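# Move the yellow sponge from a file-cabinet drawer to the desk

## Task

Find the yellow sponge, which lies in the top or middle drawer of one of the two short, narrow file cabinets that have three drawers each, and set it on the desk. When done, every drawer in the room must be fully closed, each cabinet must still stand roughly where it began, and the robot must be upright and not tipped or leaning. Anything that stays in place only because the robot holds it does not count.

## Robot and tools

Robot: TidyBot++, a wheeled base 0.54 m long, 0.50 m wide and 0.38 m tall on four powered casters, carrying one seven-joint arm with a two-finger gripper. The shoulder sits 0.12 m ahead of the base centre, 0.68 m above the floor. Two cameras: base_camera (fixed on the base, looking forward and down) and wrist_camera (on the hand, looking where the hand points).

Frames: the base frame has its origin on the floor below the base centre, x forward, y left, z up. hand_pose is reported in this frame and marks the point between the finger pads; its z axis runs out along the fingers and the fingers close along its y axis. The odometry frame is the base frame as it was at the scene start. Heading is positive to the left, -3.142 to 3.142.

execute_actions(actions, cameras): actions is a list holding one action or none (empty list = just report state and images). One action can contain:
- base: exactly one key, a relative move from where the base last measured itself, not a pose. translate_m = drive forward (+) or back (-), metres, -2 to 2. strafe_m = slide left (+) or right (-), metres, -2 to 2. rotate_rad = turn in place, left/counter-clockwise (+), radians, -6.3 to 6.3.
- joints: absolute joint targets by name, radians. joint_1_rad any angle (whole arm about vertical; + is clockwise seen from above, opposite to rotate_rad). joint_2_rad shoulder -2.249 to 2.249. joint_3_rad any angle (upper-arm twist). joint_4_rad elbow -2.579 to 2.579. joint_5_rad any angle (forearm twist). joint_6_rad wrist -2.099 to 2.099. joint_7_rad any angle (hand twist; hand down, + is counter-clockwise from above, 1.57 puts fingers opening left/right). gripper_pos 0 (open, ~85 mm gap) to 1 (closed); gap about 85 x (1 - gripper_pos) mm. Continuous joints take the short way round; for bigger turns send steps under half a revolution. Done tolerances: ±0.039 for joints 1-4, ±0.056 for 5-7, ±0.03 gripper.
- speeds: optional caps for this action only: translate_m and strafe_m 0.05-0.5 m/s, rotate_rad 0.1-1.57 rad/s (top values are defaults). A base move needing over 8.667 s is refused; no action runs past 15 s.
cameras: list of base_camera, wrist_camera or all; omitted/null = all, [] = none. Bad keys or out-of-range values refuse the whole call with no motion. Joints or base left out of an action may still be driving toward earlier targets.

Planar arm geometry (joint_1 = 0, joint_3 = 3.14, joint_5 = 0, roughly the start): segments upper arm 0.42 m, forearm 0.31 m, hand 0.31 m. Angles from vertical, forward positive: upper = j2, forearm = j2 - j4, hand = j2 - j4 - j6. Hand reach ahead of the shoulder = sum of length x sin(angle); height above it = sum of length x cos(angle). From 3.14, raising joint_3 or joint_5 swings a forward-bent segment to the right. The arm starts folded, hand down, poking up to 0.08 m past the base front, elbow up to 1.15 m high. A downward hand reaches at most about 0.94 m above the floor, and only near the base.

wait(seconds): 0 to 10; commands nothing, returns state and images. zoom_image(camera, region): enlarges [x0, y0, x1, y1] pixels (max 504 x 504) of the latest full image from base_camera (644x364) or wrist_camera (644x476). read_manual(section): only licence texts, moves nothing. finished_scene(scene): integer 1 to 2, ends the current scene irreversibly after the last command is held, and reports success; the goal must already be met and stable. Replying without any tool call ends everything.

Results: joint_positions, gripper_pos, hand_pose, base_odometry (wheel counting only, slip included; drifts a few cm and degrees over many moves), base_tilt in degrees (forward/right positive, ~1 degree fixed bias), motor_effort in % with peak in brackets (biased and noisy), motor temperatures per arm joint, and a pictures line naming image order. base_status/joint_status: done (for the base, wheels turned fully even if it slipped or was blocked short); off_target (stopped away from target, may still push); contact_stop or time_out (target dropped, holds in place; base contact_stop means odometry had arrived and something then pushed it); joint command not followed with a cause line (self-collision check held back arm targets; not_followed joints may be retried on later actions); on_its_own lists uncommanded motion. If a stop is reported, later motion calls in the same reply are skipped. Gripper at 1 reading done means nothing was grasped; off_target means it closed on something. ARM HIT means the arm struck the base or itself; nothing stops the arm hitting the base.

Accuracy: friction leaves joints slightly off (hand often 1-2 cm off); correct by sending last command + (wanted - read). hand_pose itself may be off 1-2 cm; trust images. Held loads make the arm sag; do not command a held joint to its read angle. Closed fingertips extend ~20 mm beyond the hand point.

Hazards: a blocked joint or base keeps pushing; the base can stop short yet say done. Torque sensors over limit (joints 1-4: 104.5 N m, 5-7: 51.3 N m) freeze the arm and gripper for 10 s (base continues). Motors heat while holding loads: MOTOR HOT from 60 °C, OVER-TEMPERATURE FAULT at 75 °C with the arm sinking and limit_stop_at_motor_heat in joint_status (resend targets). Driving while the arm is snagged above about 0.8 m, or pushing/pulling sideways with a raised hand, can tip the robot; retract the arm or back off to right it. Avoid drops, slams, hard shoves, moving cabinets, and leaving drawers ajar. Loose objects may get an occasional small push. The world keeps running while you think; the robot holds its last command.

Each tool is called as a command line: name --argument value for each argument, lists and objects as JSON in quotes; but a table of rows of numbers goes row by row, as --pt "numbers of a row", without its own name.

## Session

execute_actions --actions '[]'

Scene clock: 0.00 s.
Motor temperatures (°C, as the motors report them): [26 30 23 25 34 32 36]
base_odometry: x=+0.000 y=+0.000 heading=+0.000 (m, m, rad; odometry frame)
base_tilt: forward=-0.1 right=-0.2 (deg)
base_status: not commanded
joint_positions: joint_1_rad=+0.012 joint_2_rad=-0.312 joint_3_rad=+3.130 joint_4_rad=-2.549 joint_5_rad=-0.022 joint_6_rad=-0.845 joint_7_rad=+1.626 gripper_pos=+0.000
joint_status: not commanded
motor_effort: joint_1_rad=+0 joint_2_rad=-3 joint_3_rad=+1 joint_4_rad=+15 joint_5_rad=-1 joint_6_rad=+1 joint_7_rad=+0 (%)
hand_pose: x=+0.2556 y=+0.0058 z=+0.5773 quat_wxyz=(-0.006, +0.999, +0.020, +0.030) (m; base frame)
pictures: base_camera, wrist_camera
camera_calibration (this result's frames):
wrist_camera: T_world_to_cam=[[0.0615119, -0.996736, -0.0522886, 0.028053], [-0.998059, -0.060914, -0.0129537, 0.312636], [0.00972631, 0.052984, -0.998548, 0.716908], [0, 0, 0, 1]] pos_world=[0.303331, 0.00902074, 0.721384]
Images, in order (width x height): base_camera 644x364, wrist_camera 644x476.

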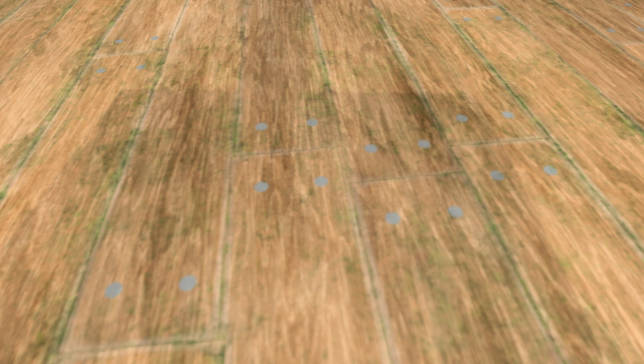

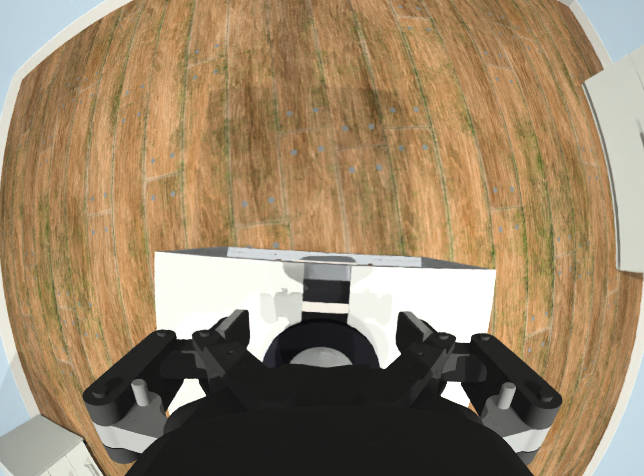

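execute_actions --actions '[{"joints":{"joint_6_rad":0.25,"joint_1_rad":1.3}}]' --cameras '["wrist_camera"]'

execute_actions --actions '[{"joints":{"joint_1_rad":3.0}}]' --cameras '["wrist_camera"]'

execute_actions --actions '[{"joints":{"joint_1_rad":4.7}}]' --cameras '["wrist_camera"]'

Scene clock: 9.93 s.
Motor temperatures (°C, as the motors report them): [26 30 23 25 34 32 36]
base_odometry: x=+0.000 y=+0.000 heading=+0.000 (m, m, rad; odometry frame)
base_tilt: forward=-0.1 right=-0.2 (deg)
base_status: not commanded
joint_positions: joint_1_rad=+1.286 joint_2_rad=-0.312 joint_3_rad=+3.130 joint_4_rad=-2.549 joint_5_rad=-0.022 joint_6_rad=+0.213 joint_7_rad=+1.626 gripper_pos=+0.000
joint_status: all done
motor_effort: joint_1_rad=+0(1) joint_2_rad=-7(7) joint_3_rad=+1(2) joint_4_rad=+18(19) joint_5_rad=-1(1) joint_6_rad=+7(7) joint_7_rad=+0(0) (%)
hand_pose: x=+0.2349 y=-0.3806 z=+0.7518 quat_wxyz=(+0.326, +0.689, -0.493, +0.419) (m; base frame)
pictures: wrist_camera
camera_calibration (this result's frames):
wrist_camera: T_world_to_cam=[[-0.937763, -0.34562, 0.0338765, 0.0710566], [-0.194481, 0.441844, -0.875758, 0.922004], [0.287711, -0.827841, -0.481561, 0.122688], [0, 0, 0, 1]] pos_world=[0.210648, -0.281257, 0.864126]
Images, in order (width x height): wrist_camera 644x476.

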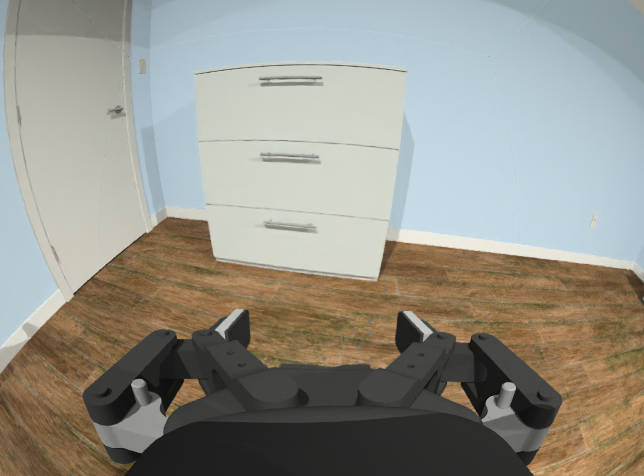

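Scene clock: 12.83 s.
Motor temperatures (°C, as the motors report them): [26 30 23 25 34 32 36]
base_odometry: x=+0.000 y=+0.000 heading=+0.000 (m, m, rad; odometry frame)
base_tilt: forward=+0.0 right=-0.1 (deg)
base_status: not commanded
joint_positions: joint_1_rad=+2.986 joint_2_rad=-0.312 joint_3_rad=+3.130 joint_4_rad=-2.549 joint_5_rad=-0.022 joint_6_rad=+0.213 joint_7_rad=+1.626 gripper_pos=+0.000
joint_status: all done
motor_effort: joint_1_rad=+0(1) joint_2_rad=-7(7) joint_3_rad=+1(2) joint_4_rad=+18(19) joint_5_rad=-1(1) joint_6_rad=+7(7) joint_7_rad=+0(0) (%)
hand_pose: x=-0.2733 y=-0.0660 z=+0.7518 quat_wxyz=(+0.529, +0.085, -0.844, +0.032) (m; base frame)
pictures: wrist_camera
camera_calibration (this result's frames):
wrist_camera: T_world_to_cam=[[-0.222015, 0.974455, 0.0338764, -0.0141173], [0.463204, 0.13598, -0.875758, 0.843739], [-0.857992, -0.17874, -0.481561, 0.259026], [0, 0, 0, 1]] pos_world=[-0.171715, -0.0546764, 0.864126]
Images, in order (width x height): wrist_camera 644x476.

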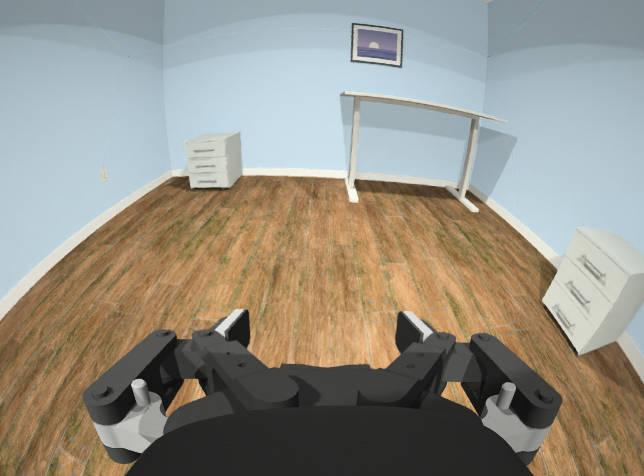

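Scene clock: 15.73 s.
Motor temperatures (°C, as the motors report them): [26 30 23 25 34 32 36]
base_odometry: x=+0.000 y=+0.000 heading=+0.000 (m, m, rad; odometry frame)
base_tilt: forward=-0.1 right=-0.2 (deg)
base_status: not commanded
joint_positions: joint_1_rad=+4.686 joint_2_rad=-0.312 joint_3_rad=+3.130 joint_4_rad=-2.549 joint_5_rad=-0.022 joint_6_rad=+0.213 joint_7_rad=+1.626 gripper_pos=+0.000
joint_status: all done
motor_effort: joint_1_rad=+0(1) joint_2_rad=-7(7) joint_3_rad=+1(2) joint_4_rad=+18(18) joint_5_rad=-1(0) joint_6_rad=+7(7) joint_7_rad=+0(0) (%)
hand_pose: x=+0.1041 y=+0.3976 z=+0.7518 quat_wxyz=(+0.373, -0.578, -0.620, -0.377) (m; base frame)
pictures: wrist_camera
camera_calibration (this result's frames):
wrist_camera: T_world_to_cam=[[0.994938, 0.0946128, 0.0338766, -0.158935], [0.0751656, -0.476863, -0.875758, 0.889916], [-0.0667033, 0.873871, -0.481561, 0.164863], [0, 0, 0, 1]] pos_world=[0.102236, 0.295337, 0.864126]
Images, in order (width x height): wrist_camera 644x476.

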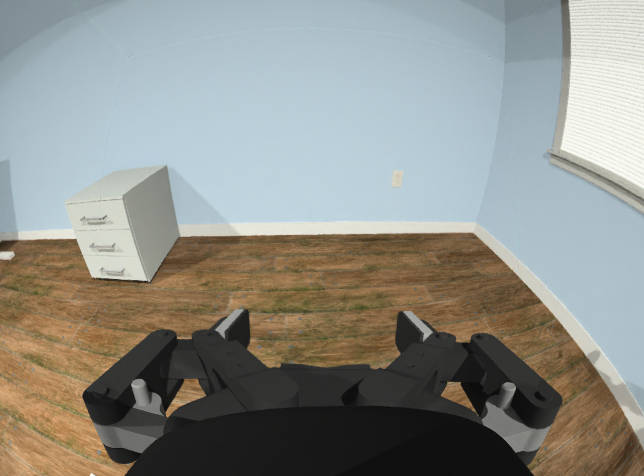

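execute_actions --actions '[{"base":{"rotate_rad":1.75},"joints":{"joint_1_rad":6.28,"joint_6_rad":-0.1}}]' --cameras '[]'

execute_actions --actions '[{"base":{"strafe_m":0.776}}]' --cameras '[]'

execute_actions --actions '[{"base":{"translate_m":0.3}}]'

Scene clock: 34.73 s.
Motor temperatures (°C, as the motors report them): [26 29 23 25 34 32 36]
base_odometry: x=+0.000 y=+0.000 heading=+1.749 (m, m, rad; odometry frame)
base_tilt: forward=+0.0 right=-0.1 (deg)
base_status: done
joint_positions: joint_1_rad=+6.266 joint_2_rad=-0.312 joint_3_rad=+3.130 joint_4_rad=-2.549 joint_5_rad=-0.022 joint_6_rad=-0.062 joint_7_rad=+1.626 gripper_pos=+0.000
joint_status: all done
motor_effort: joint_1_rad=-1(1) joint_2_rad=-7(8) joint_3_rad=+1(2) joint_4_rad=+17(19) joint_5_rad=-1(1) joint_6_rad=+6(7) joint_7_rad=+0(0) (%)
hand_pose: x=+0.4692 y=+0.0114 z=+0.6810 quat_wxyz=(-0.002, -0.912, -0.029, -0.409) (m; base frame)
pictures: none
No camera images: the call's "cameras" was empty. Leave "cameras" out to get every camera's image.

Scene clock: 37.63 s.
Motor temperatures (°C, as the motors report them): [26 29 23 25 34 32 36]
base_odometry: x=-0.764 y=-0.139 heading=+1.750 (m, m, rad; odometry frame)
base_tilt: forward=-0.1 right=-0.2 (deg)
base_status: done
joint_positions: joint_1_rad=+6.266 joint_2_rad=-0.312 joint_3_rad=+3.130 joint_4_rad=-2.549 joint_5_rad=-0.022 joint_6_rad=-0.062 joint_7_rad=+1.626 gripper_pos=+0.000
joint_status: not commanded
motor_effort: joint_1_rad=+0(1) joint_2_rad=-7(7) joint_3_rad=+1(2) joint_4_rad=+18(18) joint_5_rad=-1(1) joint_6_rad=+6(6) joint_7_rad=+0(1) (%)
hand_pose: x=+0.4692 y=+0.0114 z=+0.6810 quat_wxyz=(-0.002, -0.912, -0.029, -0.409) (m; base frame)
pictures: none
No camera images: the call's "cameras" was empty. Leave "cameras" out to get every camera's image.

Scene clock: 39.47 s.
Motor temperatures (°C, as the motors report them): [26 29 23 25 34 32 36]
base_odometry: x=-0.817 y=+0.157 heading=+1.750 (m, m, rad; odometry frame)
base_tilt: forward=-0.1 right=-0.1 (deg)
base_status: done
joint_positions: joint_1_rad=+6.266 joint_2_rad=-0.309 joint_3_rad=+3.130 joint_4_rad=-2.549 joint_5_rad=-0.022 joint_6_rad=-0.064 joint_7_rad=+1.626 gripper_pos=+0.000
joint_status: not commanded
motor_effort: joint_1_rad=+0(1) joint_2_rad=-6(8) joint_3_rad=+1(2) joint_4_rad=+18(18) joint_5_rad=+0(1) joint_6_rad=+6(6) joint_7_rad=+1(0) (%)
hand_pose: x=+0.4687 y=+0.0114 z=+0.6794 quat_wxyz=(-0.002, -0.913, -0.029, -0.407) (m; base frame)
pictures: base_camera, wrist_camera
camera_calibration (this result's frames):
wrist_camera: T_world_to_cam=[[0.0955737, -0.995346, 0.0123605, -0.0340637], [-0.700785, -0.0760981, -0.709302, 0.86095], [0.706941, 0.0591286, -0.704796, 0.290076], [0, 0, 0, 1]] pos_world=[0.40153, 0.0144598, 0.815539]
Images, in order (width x height): base_camera 644x364, wrist_camera 644x476.

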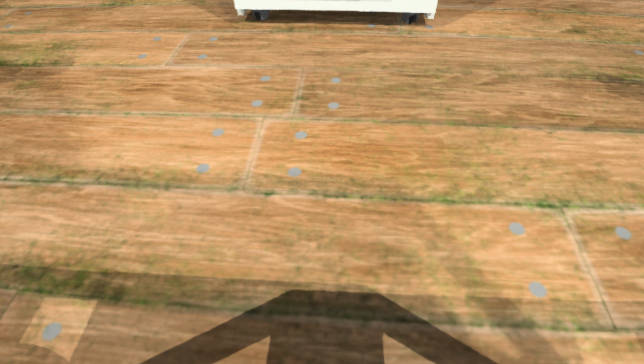

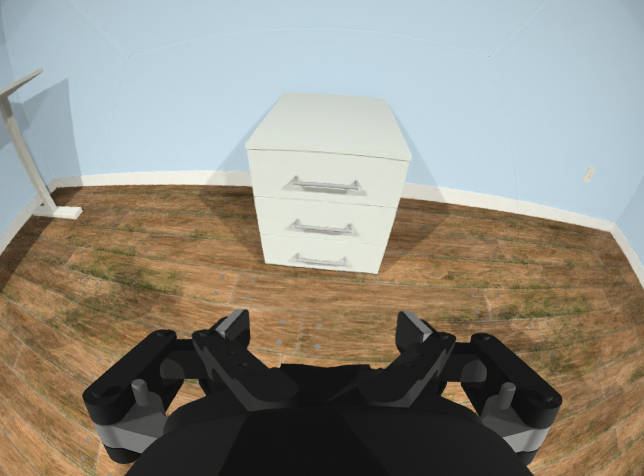

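execute_actions --actions '[{"base":{"rotate_rad":-0.04}}]' --cameras '[]'

execute_actions --actions '[{"base":{"strafe_m":0.04}}]' --cameras '[]'

execute_actions --actions '[{"base":{"translate_m":-0.1}}]' --cameras '[]'

execute_actions --actions '[{"joints":{"joint_1_rad":6.29,"joint_2_rad":1.25,"joint_3_rad":3.14,"joint_4_rad":-1.36,"joint_5_rad":0,"joint_6_rad":0.74,"joint_7_rad":0,"gripper_pos":0.3}}]'

Scene clock: 62.47 s.
Motor temperatures (°C, as the motors report them): [26 29 23 25 34 32 36]
base_odometry: x=-0.817 y=+0.157 heading=+1.710 (m, m, rad; odometry frame)
base_tilt: forward=+0.0 right=-0.2 (deg)
base_status: done
joint_positions: joint_1_rad=+6.269 joint_2_rad=-0.309 joint_3_rad=+3.130 joint_4_rad=-2.549 joint_5_rad=-0.022 joint_6_rad=-0.064 joint_7_rad=+1.626 gripper_pos=+0.000
joint_status: not commanded
motor_effort: joint_1_rad=+0(1) joint_2_rad=-6(7) joint_3_rad=+1(2) joint_4_rad=+18(18) joint_5_rad=-1(1) joint_6_rad=+6(6) joint_7_rad=+0(0) (%)
hand_pose: x=+0.4687 y=+0.0106 z=+0.6794 quat_wxyz=(-0.003, -0.913, -0.028, -0.407) (m; base frame)
pictures: none
No camera images: the call's "cameras" was empty. Leave "cameras" out to get every camera's image.

Scene clock: 63.37 s.
Motor temperatures (°C, as the motors report them): [26 29 23 25 34 32 36]
base_odometry: x=-0.857 y=+0.151 heading=+1.710 (m, m, rad; odometry frame)
base_tilt: forward=-0.1 right=-0.1 (deg)
base_status: done
joint_positions: joint_1_rad=+6.269 joint_2_rad=-0.309 joint_3_rad=+3.130 joint_4_rad=-2.549 joint_5_rad=-0.022 joint_6_rad=-0.064 joint_7_rad=+1.626 gripper_pos=+0.000
joint_status: not commanded
motor_effort: joint_1_rad=+0(0) joint_2_rad=-7(8) joint_3_rad=+2(2) joint_4_rad=+18(18) joint_5_rad=-1(1) joint_6_rad=+6(6) joint_7_rad=+0(0) (%)
hand_pose: x=+0.4687 y=+0.0106 z=+0.6794 quat_wxyz=(-0.003, -0.913, -0.028, -0.407) (m; base frame)
pictures: none
No camera images: the call's "cameras" was empty. Leave "cameras" out to get every camera's image.

Scene clock: 64.60 s.
Motor temperatures (°C, as the motors report them): [26 29 23 25 34 32 36]
base_odometry: x=-0.843 y=+0.052 heading=+1.710 (m, m, rad; odometry frame)
base_tilt: forward=-0.1 right=-0.1 (deg)
base_status: done
joint_positions: joint_1_rad=+6.269 joint_2_rad=-0.314 joint_3_rad=+3.130 joint_4_rad=-2.549 joint_5_rad=-0.022 joint_6_rad=-0.064 joint_7_rad=+1.626 gripper_pos=+0.000
joint_status: not commanded
motor_effort: joint_1_rad=+0(0) joint_2_rad=-7(9) joint_3_rad=+1(1) joint_4_rad=+17(19) joint_5_rad=-1(1) joint_6_rad=+6(7) joint_7_rad=+0(0) (%)
hand_pose: x=+0.4687 y=+0.0106 z=+0.6810 quat_wxyz=(-0.003, -0.912, -0.028, -0.409) (m; base frame)
pictures: none
No camera images: the call's "cameras" was empty. Leave "cameras" out to get every camera's image.

Scene clock: 67.40 s.
Motor temperatures (°C, as the motors report them): [26 29 23 25 34 32 36]
base_odometry: x=-0.843 y=+0.052 heading=+1.710 (m, m, rad; odometry frame)
base_tilt: forward=+0.0 right=-0.2 (deg)
base_status: not commanded
joint_positions: joint_1_rad=+6.273 joint_2_rad=+1.248 joint_3_rad=+3.130 joint_4_rad=-1.382 joint_5_rad=-0.022 joint_6_rad=+0.701 joint_7_rad=+0.044 gripper_pos=+0.300
joint_status: all done
motor_effort: joint_1_rad=+0(1) joint_2_rad=-49(50) joint_3_rad=+0(0) joint_4_rad=+14(18) joint_5_rad=-1(0) joint_6_rad=+8(7) joint_7_rad=+1(0) (%)
hand_pose: x=+0.9633 y=+0.0115 z=+0.4322 quat_wxyz=(+0.399, -0.588, +0.574, -0.407) (m; base frame)
pictures: base_camera, wrist_camera
camera_calibration (this result's frames):
wrist_camera: T_world_to_cam=[[-0.309585, -0.0407701, -0.949997, 0.71701], [-0.0624577, 0.997795, -0.0224677, 0.108132], [0.948818, 0.052379, -0.311448, -0.636698], [0, 0, 0, 1]] pos_world=[0.83284, -0.0453117, 0.485288]
Images, in order (width x height): base_camera 644x364, wrist_camera 644x476.

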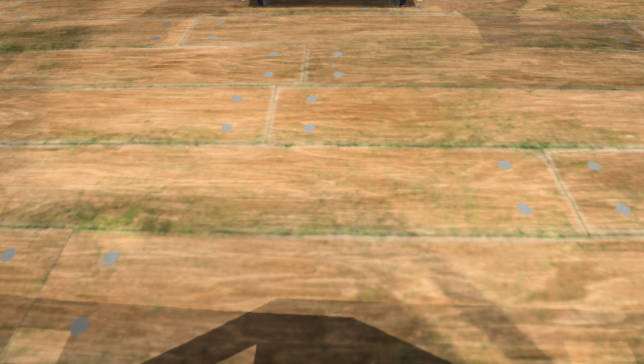

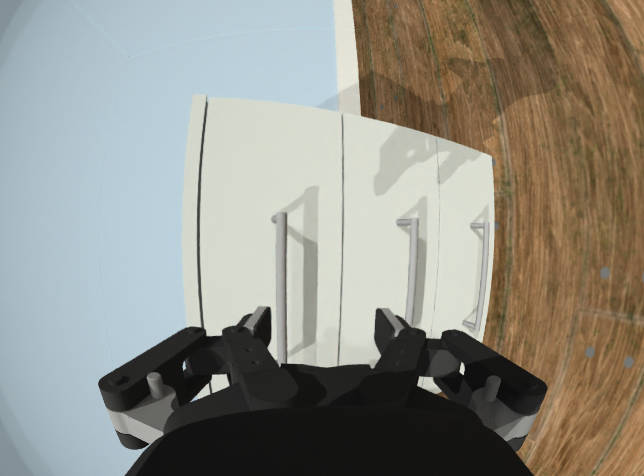

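execute_actions --actions '[{"base":{"translate_m":0.09},"speeds":{"translate_m":0.15}}]' --cameras '["wrist_camera"]'

Scene clock: 74.67 s.
Motor temperatures (°C, as the motors report them): [26 29 23 25 34 32 36]
base_odometry: x=-0.856 y=+0.141 heading=+1.710 (m, m, rad; odometry frame)
base_tilt: forward=-0.1 right=-0.2 (deg)
base_status: done
joint_positions: joint_1_rad=+6.274 joint_2_rad=+1.248 joint_3_rad=+3.130 joint_4_rad=-1.376 joint_5_rad=-0.022 joint_6_rad=+0.703 joint_7_rad=+0.044 gripper_pos=+0.300
joint_status: not commanded
motor_effort: joint_1_rad=+0(1) joint_2_rad=-49(51) joint_3_rad=+0(1) joint_4_rad=+14(15) joint_5_rad=-1(0) joint_6_rad=+8(8) joint_7_rad=+0(1) (%)
hand_pose: x=+0.9660 y=+0.0102 z=+0.4357 quat_wxyz=(+0.401, -0.586, +0.573, -0.409) (m; base frame)
pictures: wrist_camera
camera_calibration (this result's frames):
wrist_camera: T_world_to_cam=[[-0.301542, -0.0402237, -0.952604, 0.714475], [-0.0606884, 0.997893, -0.0229254, 0.108126], [0.951519, 0.050899, -0.303348, -0.644227], [0, 0, 0, 1]] pos_world=[0.835001, -0.046369, 0.487665]
Images, in order (width x height): wrist_camera 644x476.

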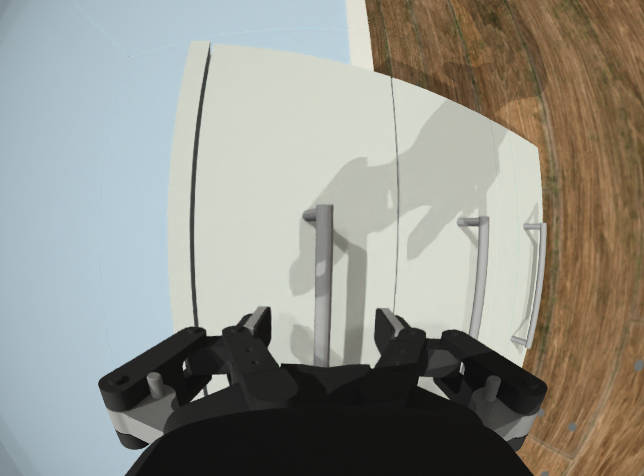

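execute_actions --actions '[{"base":{"translate_m":0.02},"speeds":{"translate_m":0.08}}]' --cameras '["wrist_camera"]'

execute_actions --actions '[{"joints":{"gripper_pos":1}}]' --cameras '["wrist_camera"]'

Scene clock: 81.13 s.
Motor temperatures (°C, as the motors report them): [26 30 23 25 34 32 36]
base_odometry: x=-0.859 y=+0.161 heading=+1.711 (m, m, rad; odometry frame)
base_tilt: forward=-0.1 right=-0.1 (deg)
base_status: done
joint_positions: joint_1_rad=+6.275 joint_2_rad=+1.248 joint_3_rad=+3.130 joint_4_rad=-1.374 joint_5_rad=-0.021 joint_6_rad=+0.704 joint_7_rad=+0.044 gripper_pos=+0.300
joint_status: not commanded
motor_effort: joint_1_rad=+0(1) joint_2_rad=-49(51) joint_3_rad=+0(1) joint_4_rad=+15(16) joint_5_rad=-1(0) joint_6_rad=+8(8) joint_7_rad=+1(0) (%)
hand_pose: x=+0.9668 y=+0.0093 z=+0.4367 quat_wxyz=(+0.402, -0.585, +0.572, -0.410) (m; base frame)
pictures: wrist_camera
camera_calibration (this result's frames):
wrist_camera: T_world_to_cam=[[-0.299045, -0.0402265, -0.953391, 0.713627], [-0.0598337, 0.997935, -0.0233383, 0.108499], [0.952361, 0.0500657, -0.300835, -0.646598], [0, 0, 0, 1]] pos_world=[0.835694, -0.0471959, 0.488378]
Images, in order (width x height): wrist_camera 644x476.

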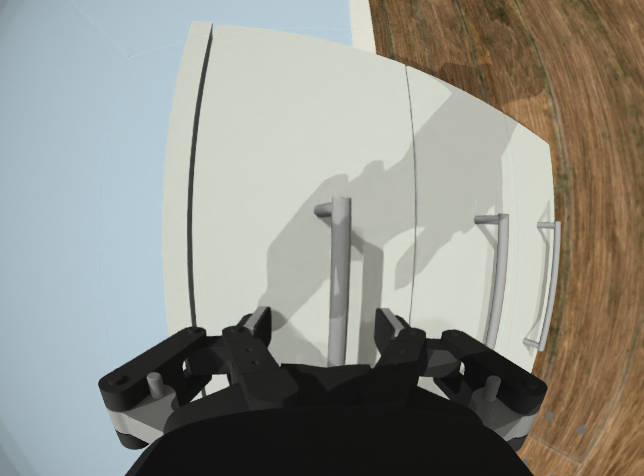

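Scene clock: 82.07 s.
Motor temperatures (°C, as the motors report them): [26 30 23 25 34 32 36]
base_odometry: x=-0.859 y=+0.161 heading=+1.711 (m, m, rad; odometry frame)
base_tilt: forward=-0.1 right=-0.1 (deg)
base_status: not commanded
joint_positions: joint_1_rad=+6.275 joint_2_rad=+1.258 joint_3_rad=+3.130 joint_4_rad=-1.374 joint_5_rad=-0.021 joint_6_rad=+0.708 joint_7_rad=+0.044 gripper_pos=+0.921
joint_status: gripper_pos off_target (ended at +0.921, target +1.000)
motor_effort: joint_1_rad=+1(1) joint_2_rad=-50(58) joint_3_rad=+0(0) joint_4_rad=+16(24) joint_5_rad=-1(0) joint_6_rad=+9(14) joint_7_rad=+1(1) (%)
hand_pose: x=+0.9647 y=+0.0092 z=+0.4293 quat_wxyz=(+0.400, -0.587, +0.574, -0.409) (m; base frame)
pictures: wrist_camera
camera_calibration (this result's frames):
wrist_camera: T_world_to_cam=[[-0.304648, -0.0403098, -0.951612, 0.710568], [-0.0598789, 0.997938, -0.0231026, 0.10819], [0.950581, 0.0499433, -0.306433, -0.642634], [0, 0, 0, 1]] pos_world=[0.833827, -0.0472289, 0.48176]
Images, in order (width x height): wrist_camera 644x476.

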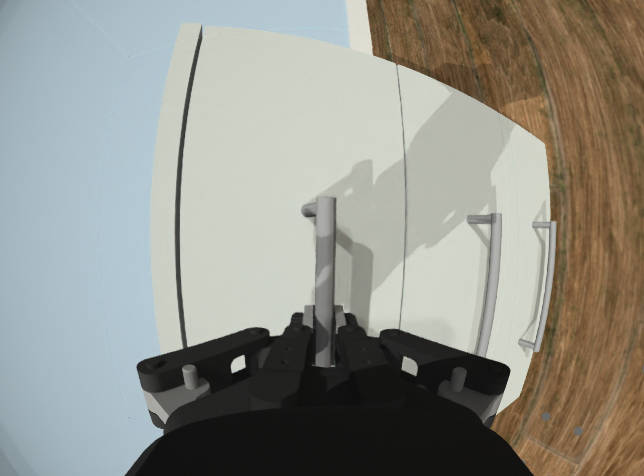

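Same sequence as before.

execute_actions --actions '[{"base":{"translate_m":-0.28},"speeds":{"translate_m":0.12}}]' --cameras '["wrist_camera"]'

execute_actions --actions '[{"joints":{"gripper_pos":0.3}}]' --cameras '[]'

execute_actions --actions '[{"base":{"translate_m":-0.08}}]' --cameras '[]'

execute_actions --actions '[{"joints":{"joint_2_rad":0.8,"joint_4_rad":-1.0,"joint_6_rad":-1.0,"joint_7_rad":1.57,"gripper_pos":0}}]' --cameras '["wrist_camera"]'

Scene clock: 91.83 s.
Motor temperatures (°C, as the motors report them): [26 30 23 25 34 32 36]
base_odometry: x=-0.820 y=-0.117 heading=+1.711 (m, m, rad; odometry frame)
base_tilt: forward=+0.0 right=-0.2 (deg)
base_status: done
joint_positions: joint_1_rad=+6.279 joint_2_rad=+1.265 joint_3_rad=+3.130 joint_4_rad=-1.360 joint_5_rad=-0.016 joint_6_rad=+0.708 joint_7_rad=+0.044 gripper_pos=+0.922
joint_status: not commanded
motor_effort: joint_1_rad=-1(4) joint_2_rad=-52(55) joint_3_rad=-1(1) joint_4_rad=+15(18) joint_5_rad=+0(2) joint_6_rad=+9(11) joint_7_rad=+1(1) (%)
hand_pose: x=+0.9681 y=+0.0075 z=+0.4293 quat_wxyz=(+0.401, -0.586, +0.572, -0.411) (m; base frame)
pictures: wrist_camera
camera_calibration (this result's frames):
wrist_camera: T_world_to_cam=[[-0.298437, -0.042604, -0.953478, 0.706286], [-0.0606076, 0.997833, -0.0256158, 0.111942], [0.952503, 0.0501433, -0.300372, -0.650265], [0, 0, 0, 1]] pos_world=[0.836945, -0.0490023, 0.480974]
Images, in order (width x height): wrist_camera 644x476.

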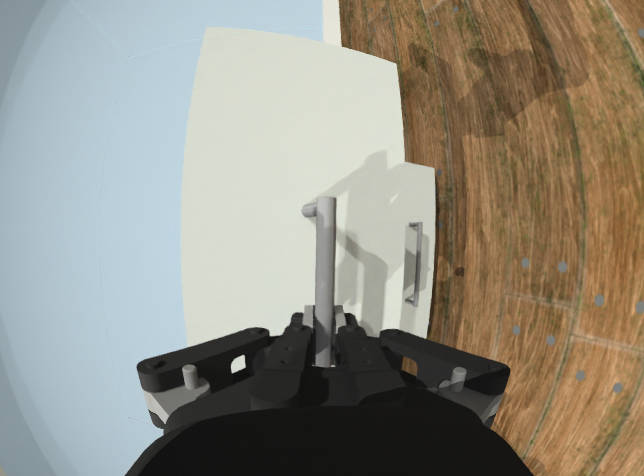

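Scene clock: 92.77 s.
Motor temperatures (°C, as the motors report them): [26 30 23 25 34 32 36]
base_odometry: x=-0.820 y=-0.117 heading=+1.711 (m, m, rad; odometry frame)
base_tilt: forward=+0.0 right=-0.1 (deg)
base_status: not commanded
joint_positions: joint_1_rad=+6.279 joint_2_rad=+1.257 joint_3_rad=+3.130 joint_4_rad=-1.360 joint_5_rad=-0.016 joint_6_rad=+0.708 joint_7_rad=+0.044 gripper_pos=+0.300
joint_status: all done
motor_effort: joint_1_rad=+0(1) joint_2_rad=-49(52) joint_3_rad=+0(1) joint_4_rad=+14(15) joint_5_rad=-1(0) joint_6_rad=+8(9) joint_7_rad=+0(1) (%)
hand_pose: x=+0.9701 y=+0.0075 z=+0.4361 quat_wxyz=(+0.404, -0.584, +0.570, -0.413) (m; base frame)
pictures: none
No camera images: the call's "cameras" was empty. Leave "cameras" out to get every camera's image.

Scene clock: 93.90 s.
Motor temperatures (°C, as the motors report them): [26 30 23 25 34 32 36]
base_odometry: x=-0.809 y=-0.196 heading=+1.711 (m, m, rad; odometry frame)
base_tilt: forward=-0.1 right=-0.1 (deg)
base_status: done
joint_positions: joint_1_rad=+6.279 joint_2_rad=+1.257 joint_3_rad=+3.130 joint_4_rad=-1.360 joint_5_rad=-0.016 joint_6_rad=+0.708 joint_7_rad=+0.044 gripper_pos=+0.300
joint_status: not commanded
motor_effort: joint_1_rad=+0(1) joint_2_rad=-49(51) joint_3_rad=+0(1) joint_4_rad=+14(16) joint_5_rad=-1(0) joint_6_rad=+8(8) joint_7_rad=+0(0) (%)
hand_pose: x=+0.9701 y=+0.0075 z=+0.4363 quat_wxyz=(+0.404, -0.584, +0.570, -0.413) (m; base frame)
pictures: none
No camera images: the call's "cameras" was empty. Leave "cameras" out to get every camera's image.

Scene clock: 96.23 s.
Motor temperatures (°C, as the motors report them): [26 30 23 25 34 32 36]
base_odometry: x=-0.809 y=-0.196 heading=+1.711 (m, m, rad; odometry frame)
base_tilt: forward=-0.1 right=-0.2 (deg)
base_status: not commanded
joint_positions: joint_1_rad=+6.279 joint_2_rad=+0.796 joint_3_rad=+3.130 joint_4_rad=-1.016 joint_5_rad=-0.016 joint_6_rad=-0.971 joint_7_rad=+1.534 gripper_pos=+0.000
joint_status: all done
motor_effort: joint_1_rad=+0(1) joint_2_rad=-44(52) joint_3_rad=+0(1) joint_4_rad=+18(19) joint_5_rad=-1(1) joint_6_rad=+3(8) joint_7_rad=+0(0) (%)
hand_pose: x=+0.8341 y=+0.0148 z=+0.6101 quat_wxyz=(+0.016, -0.984, +0.016, -0.178) (m; base frame)
pictures: wrist_camera
camera_calibration (this result's frames):
wrist_camera: T_world_to_cam=[[0.00677602, -0.9975, -0.0703386, 0.0598349], [-0.951872, 0.0151201, -0.306123, 1.03026], [0.306421, 0.0690276, -0.94939, 0.465847], [0, 0, 0, 1]] pos_world=[0.83752, 0.0119514, 0.761864]
Images, in order (width x height): wrist_camera 644x476.

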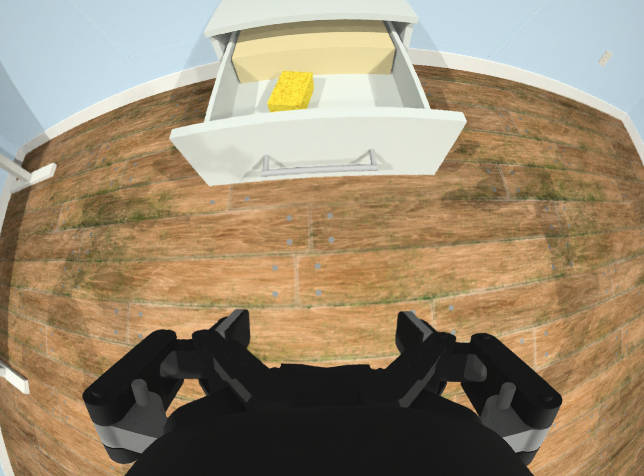

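Lucky again.

execute_actions --actions '[{"joints":{"joint_2_rad":0.97,"joint_4_rad":-0.58,"joint_6_rad":-1.58}}]' --cameras '[]'

execute_actions --actions '[{"base":{"translate_m":0.42}}]' --cameras '["wrist_camera"]'

Scene clock: 102.57 s.
Motor temperatures (°C, as the motors report them): [26 30 23 25 34 32 36]
base_odometry: x=-0.809 y=-0.196 heading=+1.711 (m, m, rad; odometry frame)
base_tilt: forward=-0.1 right=-0.2 (deg)
base_status: not commanded
joint_positions: joint_1_rad=+6.279 joint_2_rad=+0.959 joint_3_rad=+3.130 joint_4_rad=-0.601 joint_5_rad=-0.016 joint_6_rad=-1.544 joint_7_rad=+1.534 gripper_pos=+0.000
joint_status: all done
motor_effort: joint_1_rad=-1(0) joint_2_rad=-48(48) joint_3_rad=+0(0) joint_4_rad=+17(19) joint_5_rad=-1(1) joint_6_rad=+0(3) joint_7_rad=+0(0) (%)
hand_pose: x=+0.7893 y=+0.0143 z=+0.6160 quat_wxyz=(+0.013, -1.000, +0.013, -0.018) (m; base frame)
pictures: none
No camera images: the call's "cameras" was empty. Leave "cameras" out to get every camera's image.

Scene clock: 104.87 s.
Motor temperatures (°C, as the motors report them): [26 30 23 25 34 32 36]
base_odometry: x=-0.867 y=+0.220 heading=+1.711 (m, m, rad; odometry frame)
base_tilt: forward=+0.0 right=-0.2 (deg)
base_status: done
joint_positions: joint_1_rad=+6.279 joint_2_rad=+0.966 joint_3_rad=+3.131 joint_4_rad=-0.598 joint_5_rad=-0.015 joint_6_rad=-1.547 joint_7_rad=+1.534 gripper_pos=+0.000
joint_status: not commanded
motor_effort: joint_1_rad=-1(2) joint_2_rad=-49(50) joint_3_rad=-1(1) joint_4_rad=+18(18) joint_5_rad=-1(1) joint_6_rad=+0(1) joint_7_rad=+0(0) (%)
hand_pose: x=+0.7890 y=+0.0135 z=+0.6123 quat_wxyz=(+0.013, -1.000, +0.013, -0.015) (m; base frame)
pictures: wrist_camera
camera_calibration (this result's frames):
wrist_camera: T_world_to_cam=[[-0.00656256, -0.997646, -0.0682612, 0.0682257], [-0.999842, 0.00541819, 0.0169363, 0.828202], [-0.0165266, 0.0683615, -0.997524, 0.766128], [0, 0, 0, 1]] pos_world=[0.84118, 0.011204, 0.754861]
Images, in order (width x height): wrist_camera 644x476.

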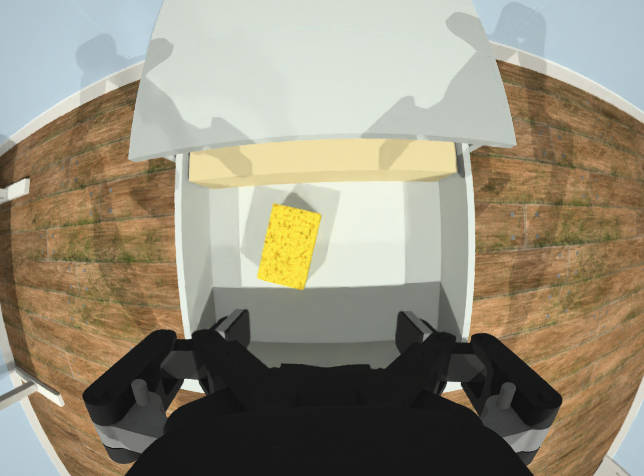

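execute_actions --actions '[{"base":{"strafe_m":0.045},"joints":{"joint_7_rad":1.26}}]' --cameras '[]'

execute_actions --actions '[{"base":{"translate_m":0.03},"joints":{"joint_2_rad":1.10,"joint_4_rad":-0.80,"joint_6_rad":-1.24}}]' --cameras '["wrist_camera"]'

Scene clock: 119.00 s.
Motor temperatures (°C, as the motors report them): [26 31 23 25 34 32 36]
base_odometry: x=-0.912 y=+0.214 heading=+1.711 (m, m, rad; odometry frame)
base_tilt: forward=-0.1 right=-0.1 (deg)
base_status: done
joint_positions: joint_1_rad=+6.283 joint_2_rad=+0.966 joint_3_rad=+3.131 joint_4_rad=-0.598 joint_5_rad=-0.015 joint_6_rad=-1.547 joint_7_rad=+1.283 gripper_pos=+0.000
joint_status: all done
motor_effort: joint_1_rad=+0(4) joint_2_rad=-48(48) joint_3_rad=+0(1) joint_4_rad=+17(18) joint_5_rad=-1(2) joint_6_rad=+0(0) joint_7_rad=+0(0) (%)
hand_pose: x=+0.7891 y=+0.0112 z=+0.6123 quat_wxyz=(+0.014, -0.990, +0.140, -0.014) (m; base frame)
pictures: none
No camera images: the call's "cameras" was empty. Leave "cameras" out to get every camera's image.

Scene clock: 120.63 s.
Motor temperatures (°C, as the motors report them): [26 31 23 25 34 32 36]
base_odometry: x=-0.917 y=+0.243 heading=+1.712 (m, m, rad; odometry frame)
base_tilt: forward=+0.0 right=-0.2 (deg)
base_status: done
joint_positions: joint_1_rad=+6.283 joint_2_rad=+1.103 joint_3_rad=+3.131 joint_4_rad=-0.792 joint_5_rad=-0.015 joint_6_rad=-1.277 joint_7_rad=+1.283 gripper_pos=+0.000
joint_status: all done
motor_effort: joint_1_rad=-1(1) joint_2_rad=-49(54) joint_3_rad=-1(1) joint_4_rad=+16(19) joint_5_rad=-1(1) joint_6_rad=+0(1) joint_7_rad=+0(0) (%)
hand_pose: x=+0.7832 y=+0.0117 z=+0.4608 quat_wxyz=(+0.010, -0.990, +0.143, +0.016) (m; base frame)
pictures: wrist_camera
camera_calibration (this result's frames):
wrist_camera: T_world_to_cam=[[-0.267056, -0.96189, -0.0587226, 0.255211], [-0.961537, 0.261904, 0.0827844, 0.761567], [-0.0642498, 0.0785721, -0.994836, 0.651056], [0, 0, 0, 1]] pos_world=[0.84226, -0.0051274, 0.599635]
Images, in order (width x height): wrist_camera 644x476.

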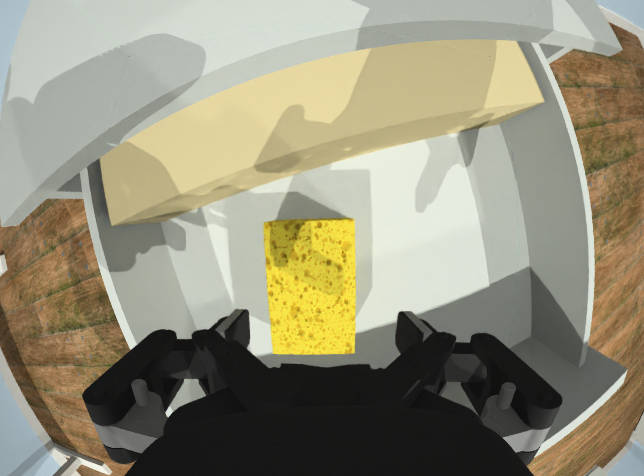

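execute_actions --actions '[{"base":{"translate_m":0.015}}]' --cameras '[]'

execute_actions --actions '[{"joints":{"joint_2_rad":1.145,"joint_4_rad":-0.88,"joint_6_rad":-1.10}}]' --cameras '["wrist_camera"]'

execute_actions --actions '[{"joints":{"gripper_pos":1}}]' --cameras '["wrist_camera"]'

Scene clock: 126.67 s.
Motor temperatures (°C, as the motors report them): [26 31 23 25 34 32 36]
base_odometry: x=-0.919 y=+0.258 heading=+1.712 (m, m, rad; odometry frame)
base_tilt: forward=+0.0 right=-0.1 (deg)
base_status: done
joint_positions: joint_1_rad=+6.283 joint_2_rad=+1.102 joint_3_rad=+3.131 joint_4_rad=-0.792 joint_5_rad=-0.015 joint_6_rad=-1.275 joint_7_rad=+1.283 gripper_pos=+0.000
joint_status: not commanded
motor_effort: joint_1_rad=+0(1) joint_2_rad=-50(50) joint_3_rad=-1(1) joint_4_rad=+16(17) joint_5_rad=-1(1) joint_6_rad=+0(1) joint_7_rad=+0(0) (%)
hand_pose: x=+0.7837 y=+0.0117 z=+0.4608 quat_wxyz=(+0.010, -0.990, +0.143, +0.016) (m; base frame)
pictures: none
No camera images: the call's "cameras" was empty. Leave "cameras" out to get every camera's image.

Scene clock: 127.67 s.
Motor temperatures (°C, as the motors report them): [26 31 23 25 34 32 36]
base_odometry: x=-0.919 y=+0.258 heading=+1.712 (m, m, rad; odometry frame)
base_tilt: forward=-0.1 right=-0.1 (deg)
base_status: not commanded
joint_positions: joint_1_rad=+6.283 joint_2_rad=+1.146 joint_3_rad=+3.131 joint_4_rad=-0.863 joint_5_rad=-0.015 joint_6_rad=-1.135 joint_7_rad=+1.283 gripper_pos=+0.000
joint_status: all done
motor_effort: joint_1_rad=+0(1) joint_2_rad=-48(51) joint_3_rad=-1(0) joint_4_rad=+16(18) joint_5_rad=-1(1) joint_6_rad=+0(0) joint_7_rad=+0(0) (%)
hand_pose: x=+0.7864 y=+0.0117 z=+0.4108 quat_wxyz=(+0.012, -0.989, +0.144, +0.003) (m; base frame)
pictures: wrist_camera
camera_calibration (this result's frames):
wrist_camera: T_world_to_cam=[[-0.267955, -0.961188, -0.0657052, 0.256734], [-0.962744, 0.264564, 0.0559446, 0.780735], [-0.0363901, 0.0782479, -0.99627, 0.580236], [0, 0, 0, 1]] pos_world=[0.841556, -0.00518758, 0.551262]
Images, in order (width x height): wrist_camera 644x476.

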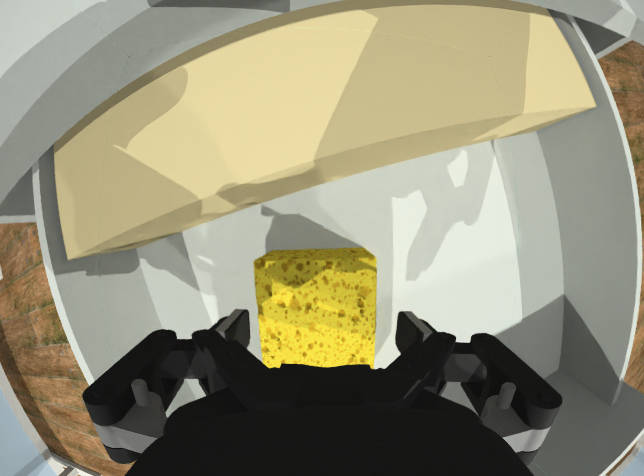

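Scene clock: 128.77 s.
Motor temperatures (°C, as the motors report them): [26 31 23 25 34 32 36]
base_odometry: x=-0.919 y=+0.258 heading=+1.712 (m, m, rad; odometry frame)
base_tilt: forward=+0.0 right=-0.1 (deg)
base_status: not commanded
joint_positions: joint_1_rad=+6.283 joint_2_rad=+1.142 joint_3_rad=+3.131 joint_4_rad=-0.863 joint_5_rad=-0.015 joint_6_rad=-1.135 joint_7_rad=+1.283 gripper_pos=+0.425
joint_status: gripper_pos off_target (ended at +0.425, target +1.000)
motor_effort: joint_1_rad=+0(1) joint_2_rad=-49(50) joint_3_rad=+0(1) joint_4_rad=+16(16) joint_5_rad=-1(1) joint_6_rad=+0(3) joint_7_rad=+0(0) (%)
hand_pose: x=+0.7875 y=+0.0117 z=+0.4136 quat_wxyz=(+0.012, -0.989, +0.144, +0.001) (m; base frame)
pictures: wrist_camera
camera_calibration (this result's frames):
wrist_camera: T_world_to_cam=[[-0.267673, -0.961188, -0.0668487, 0.25748], [-0.962974, 0.264564, 0.051842, 0.78356], [-0.0321441, 0.0782502, -0.996415, 0.579829], [0, 0, 0, 1]] pos_world=[0.842106, -0.0051874, 0.554342]
Images, in order (width x height): wrist_camera 644x476.

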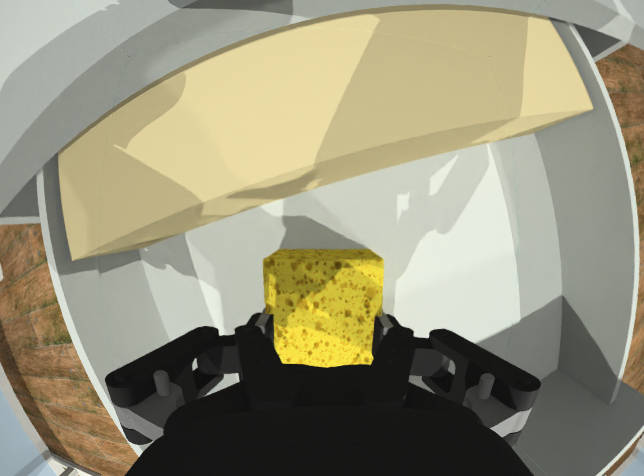

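execute_actions --actions '[{"joints":{"joint_2_rad":0.95,"joint_4_rad":-0.58,"joint_6_rad":-1.58}}]' --cameras '[]'

execute_actions --actions '[{"base":{"translate_m":-0.52}}]' --cameras '[]'

execute_actions --actions '[{"base":{"strafe_m":-0.045},"joints":{"joint_2_rad":1.25,"joint_4_rad":-1.37,"joint_6_rad":0.74,"joint_7_rad":0}}]' --cameras '["wrist_camera"]'

execute_actions --actions '[{"base":{"translate_m":0.35},"speeds":{"translate_m":0.1}}]' --cameras '["wrist_camera"]'

Scene clock: 141.77 s.
Motor temperatures (°C, as the motors report them): [26 31 23 25 34 32 36]
base_odometry: x=-0.919 y=+0.258 heading=+1.712 (m, m, rad; odometry frame)
base_tilt: forward=+0.0 right=-0.1 (deg)
base_status: not commanded
joint_positions: joint_1_rad=+6.283 joint_2_rad=+0.949 joint_3_rad=+3.131 joint_4_rad=-0.588 joint_5_rad=-0.015 joint_6_rad=-1.544 joint_7_rad=+1.283 gripper_pos=+0.425
joint_status: all done
motor_effort: joint_1_rad=-1(1) joint_2_rad=-48(54) joint_3_rad=+0(1) joint_4_rad=+18(19) joint_5_rad=-1(1) joint_6_rad=+0(1) joint_7_rad=+0(0) (%)
hand_pose: x=+0.7938 y=+0.0112 z=+0.6270 quat_wxyz=(+0.016, -0.990, +0.140, -0.028) (m; base frame)
pictures: none
No camera images: the call's "cameras" was empty. Leave "cameras" out to get every camera's image.

Scene clock: 144.17 s.
Motor temperatures (°C, as the motors report them): [26 32 23 25 34 32 36]
base_odometry: x=-0.846 y=-0.257 heading=+1.712 (m, m, rad; odometry frame)
base_tilt: forward=+0.0 right=-0.2 (deg)
base_status: done
joint_positions: joint_1_rad=+6.284 joint_2_rad=+0.949 joint_3_rad=+3.131 joint_4_rad=-0.588 joint_5_rad=-0.015 joint_6_rad=-1.547 joint_7_rad=+1.283 gripper_pos=+0.425
joint_status: not commanded
motor_effort: joint_1_rad=-1(3) joint_2_rad=-48(51) joint_3_rad=-1(1) joint_4_rad=+18(19) joint_5_rad=-1(2) joint_6_rad=+0(1) joint_7_rad=+0(0) (%)
hand_pose: x=+0.7930 y=+0.0101 z=+0.6271 quat_wxyz=(+0.016, -0.990, +0.141, -0.027) (m; base frame)
pictures: none
No camera images: the call's "cameras" was empty. Leave "cameras" out to get every camera's image.

Scene clock: 146.80 s.
Motor temperatures (°C, as the motors report them): [26 32 23 25 34 32 36]
base_odometry: x=-0.801 y=-0.251 heading=+1.711 (m, m, rad; odometry frame)
base_tilt: forward=+0.0 right=-0.2 (deg)
base_status: done
joint_positions: joint_1_rad=+6.296 joint_2_rad=+1.248 joint_3_rad=+3.133 joint_4_rad=-1.354 joint_5_rad=-0.015 joint_6_rad=+0.704 joint_7_rad=+0.042 gripper_pos=+0.425
joint_status: all done
motor_effort: joint_1_rad=+0(4) joint_2_rad=-49(52) joint_3_rad=+0(2) joint_4_rad=+15(20) joint_5_rad=+0(2) joint_6_rad=+8(8) joint_7_rad=+1(0) (%)
hand_pose: x=+0.9742 y=-0.0085 z=+0.4458 quat_wxyz=(+0.403, -0.577, +0.572, -0.421) (m; base frame)
pictures: wrist_camera
camera_calibration (this result's frames):
wrist_camera: T_world_to_cam=[[-0.280526, -0.0390834, -0.95905, 0.708254], [-0.0422989, 0.998703, -0.0283267, 0.112008], [0.958914, 0.0326204, -0.281815, -0.66504], [0, 0, 0, 1]] pos_world=[0.841137, -0.0624882, 0.495005]
Images, in order (width x height): wrist_camera 644x476.

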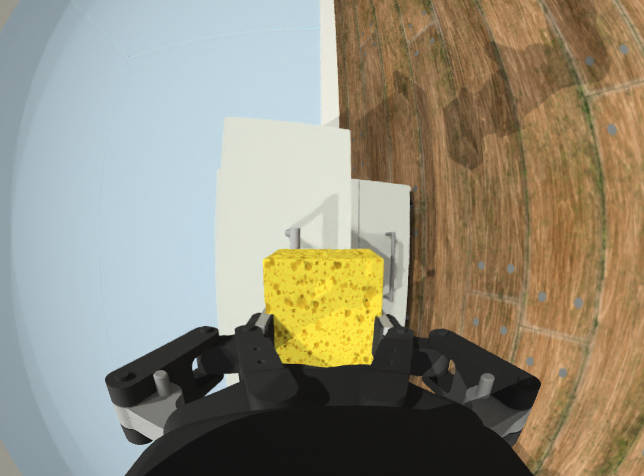

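Scene clock: 150.83 s.
Motor temperatures (°C, as the motors report them): [26 32 23 25 34 32 36]
base_odometry: x=-0.850 y=+0.096 heading=+1.711 (m, m, rad; odometry frame)
base_tilt: forward=+0.0 right=-0.2 (deg)
base_status: done
joint_positions: joint_1_rad=+6.295 joint_2_rad=+1.246 joint_3_rad=+3.134 joint_4_rad=-1.362 joint_5_rad=-0.015 joint_6_rad=+0.708 joint_7_rad=+0.042 gripper_pos=+0.425
joint_status: not commanded
motor_effort: joint_1_rad=+0(5) joint_2_rad=-49(51) joint_3_rad=+0(3) joint_4_rad=+14(19) joint_5_rad=-1(0) joint_6_rad=+8(9) joint_7_rad=+0(1) (%)
hand_pose: x=+0.9721 y=-0.0079 z=+0.4447 quat_wxyz=(+0.402, -0.578, +0.573, -0.420) (m; base frame)
pictures: wrist_camera
camera_calibration (this result's frames):
wrist_camera: T_world_to_cam=[[-0.282777, -0.0400004, -0.958351, 0.70853], [-0.0431764, 0.998648, -0.0289425, 0.11246], [0.958213, 0.0331939, -0.284122, -0.661567], [0, 0, 0, 1]] pos_world=[0.839134, -0.0620061, 0.494309]
Images, in order (width x height): wrist_camera 644x476.

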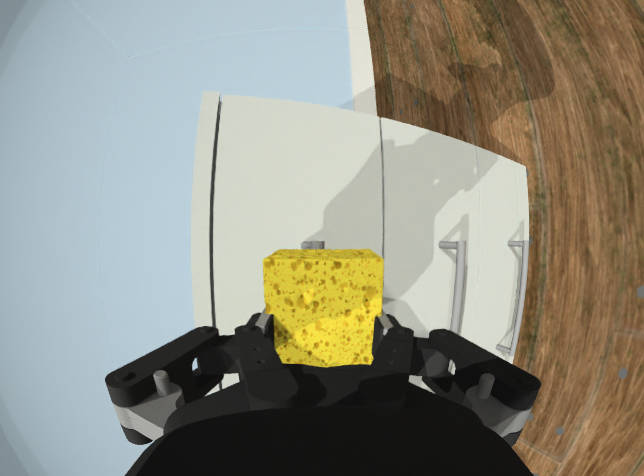

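execute_actions --actions '[{"base":{"translate_m":0.055},"speeds":{"translate_m":0.06}}]' --cameras '["wrist_camera"]'

execute_actions --actions '[{"base":{"translate_m":-0.2}}]' --cameras '["wrist_camera"]'

Scene clock: 157.80 s.
Motor temperatures (°C, as the motors report them): [26 32 23 25 34 32 36]
base_odometry: x=-0.857 y=+0.149 heading=+1.711 (m, m, rad; odometry frame)
base_tilt: forward=-0.1 right=-0.1 (deg)
base_status: translate_m time_out (by the wheels' count: +0.053 of +0.055)
joint_positions: joint_1_rad=+6.296 joint_2_rad=+1.199 joint_3_rad=+3.135 joint_4_rad=-1.461 joint_5_rad=-0.013 joint_6_rad=+0.721 joint_7_rad=+0.042 gripper_pos=+0.425
joint_status: not commanded
motor_effort: joint_1_rad=+0(4) joint_2_rad=-40(51) joint_3_rad=+1(3) joint_4_rad=+30(36) joint_5_rad=-1(4) joint_6_rad=+7(9) joint_7_rad=+0(0) (%)
hand_pose: x=+0.9470 y=-0.0086 z=+0.4440 quat_wxyz=(+0.391, -0.586, +0.580, -0.409) (m; base frame)
pictures: wrist_camera
camera_calibration (this result's frames):
wrist_camera: T_world_to_cam=[[-0.319722, -0.0416256, -0.946597, 0.730473], [-0.0447791, 0.998582, -0.0287871, 0.113465], [0.946453, 0.0331839, -0.321132, -0.610149], [0, 0, 0, 1]] pos_world=[0.816106, -0.0626501, 0.498791]
Images, in order (width x height): wrist_camera 644x476.

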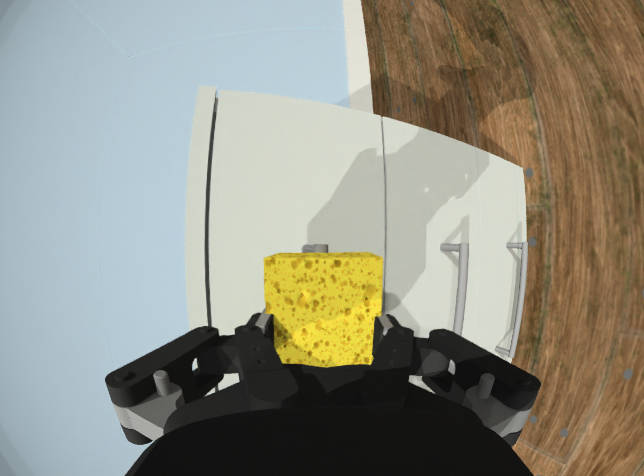

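not run: a stop came earlier in this reply.


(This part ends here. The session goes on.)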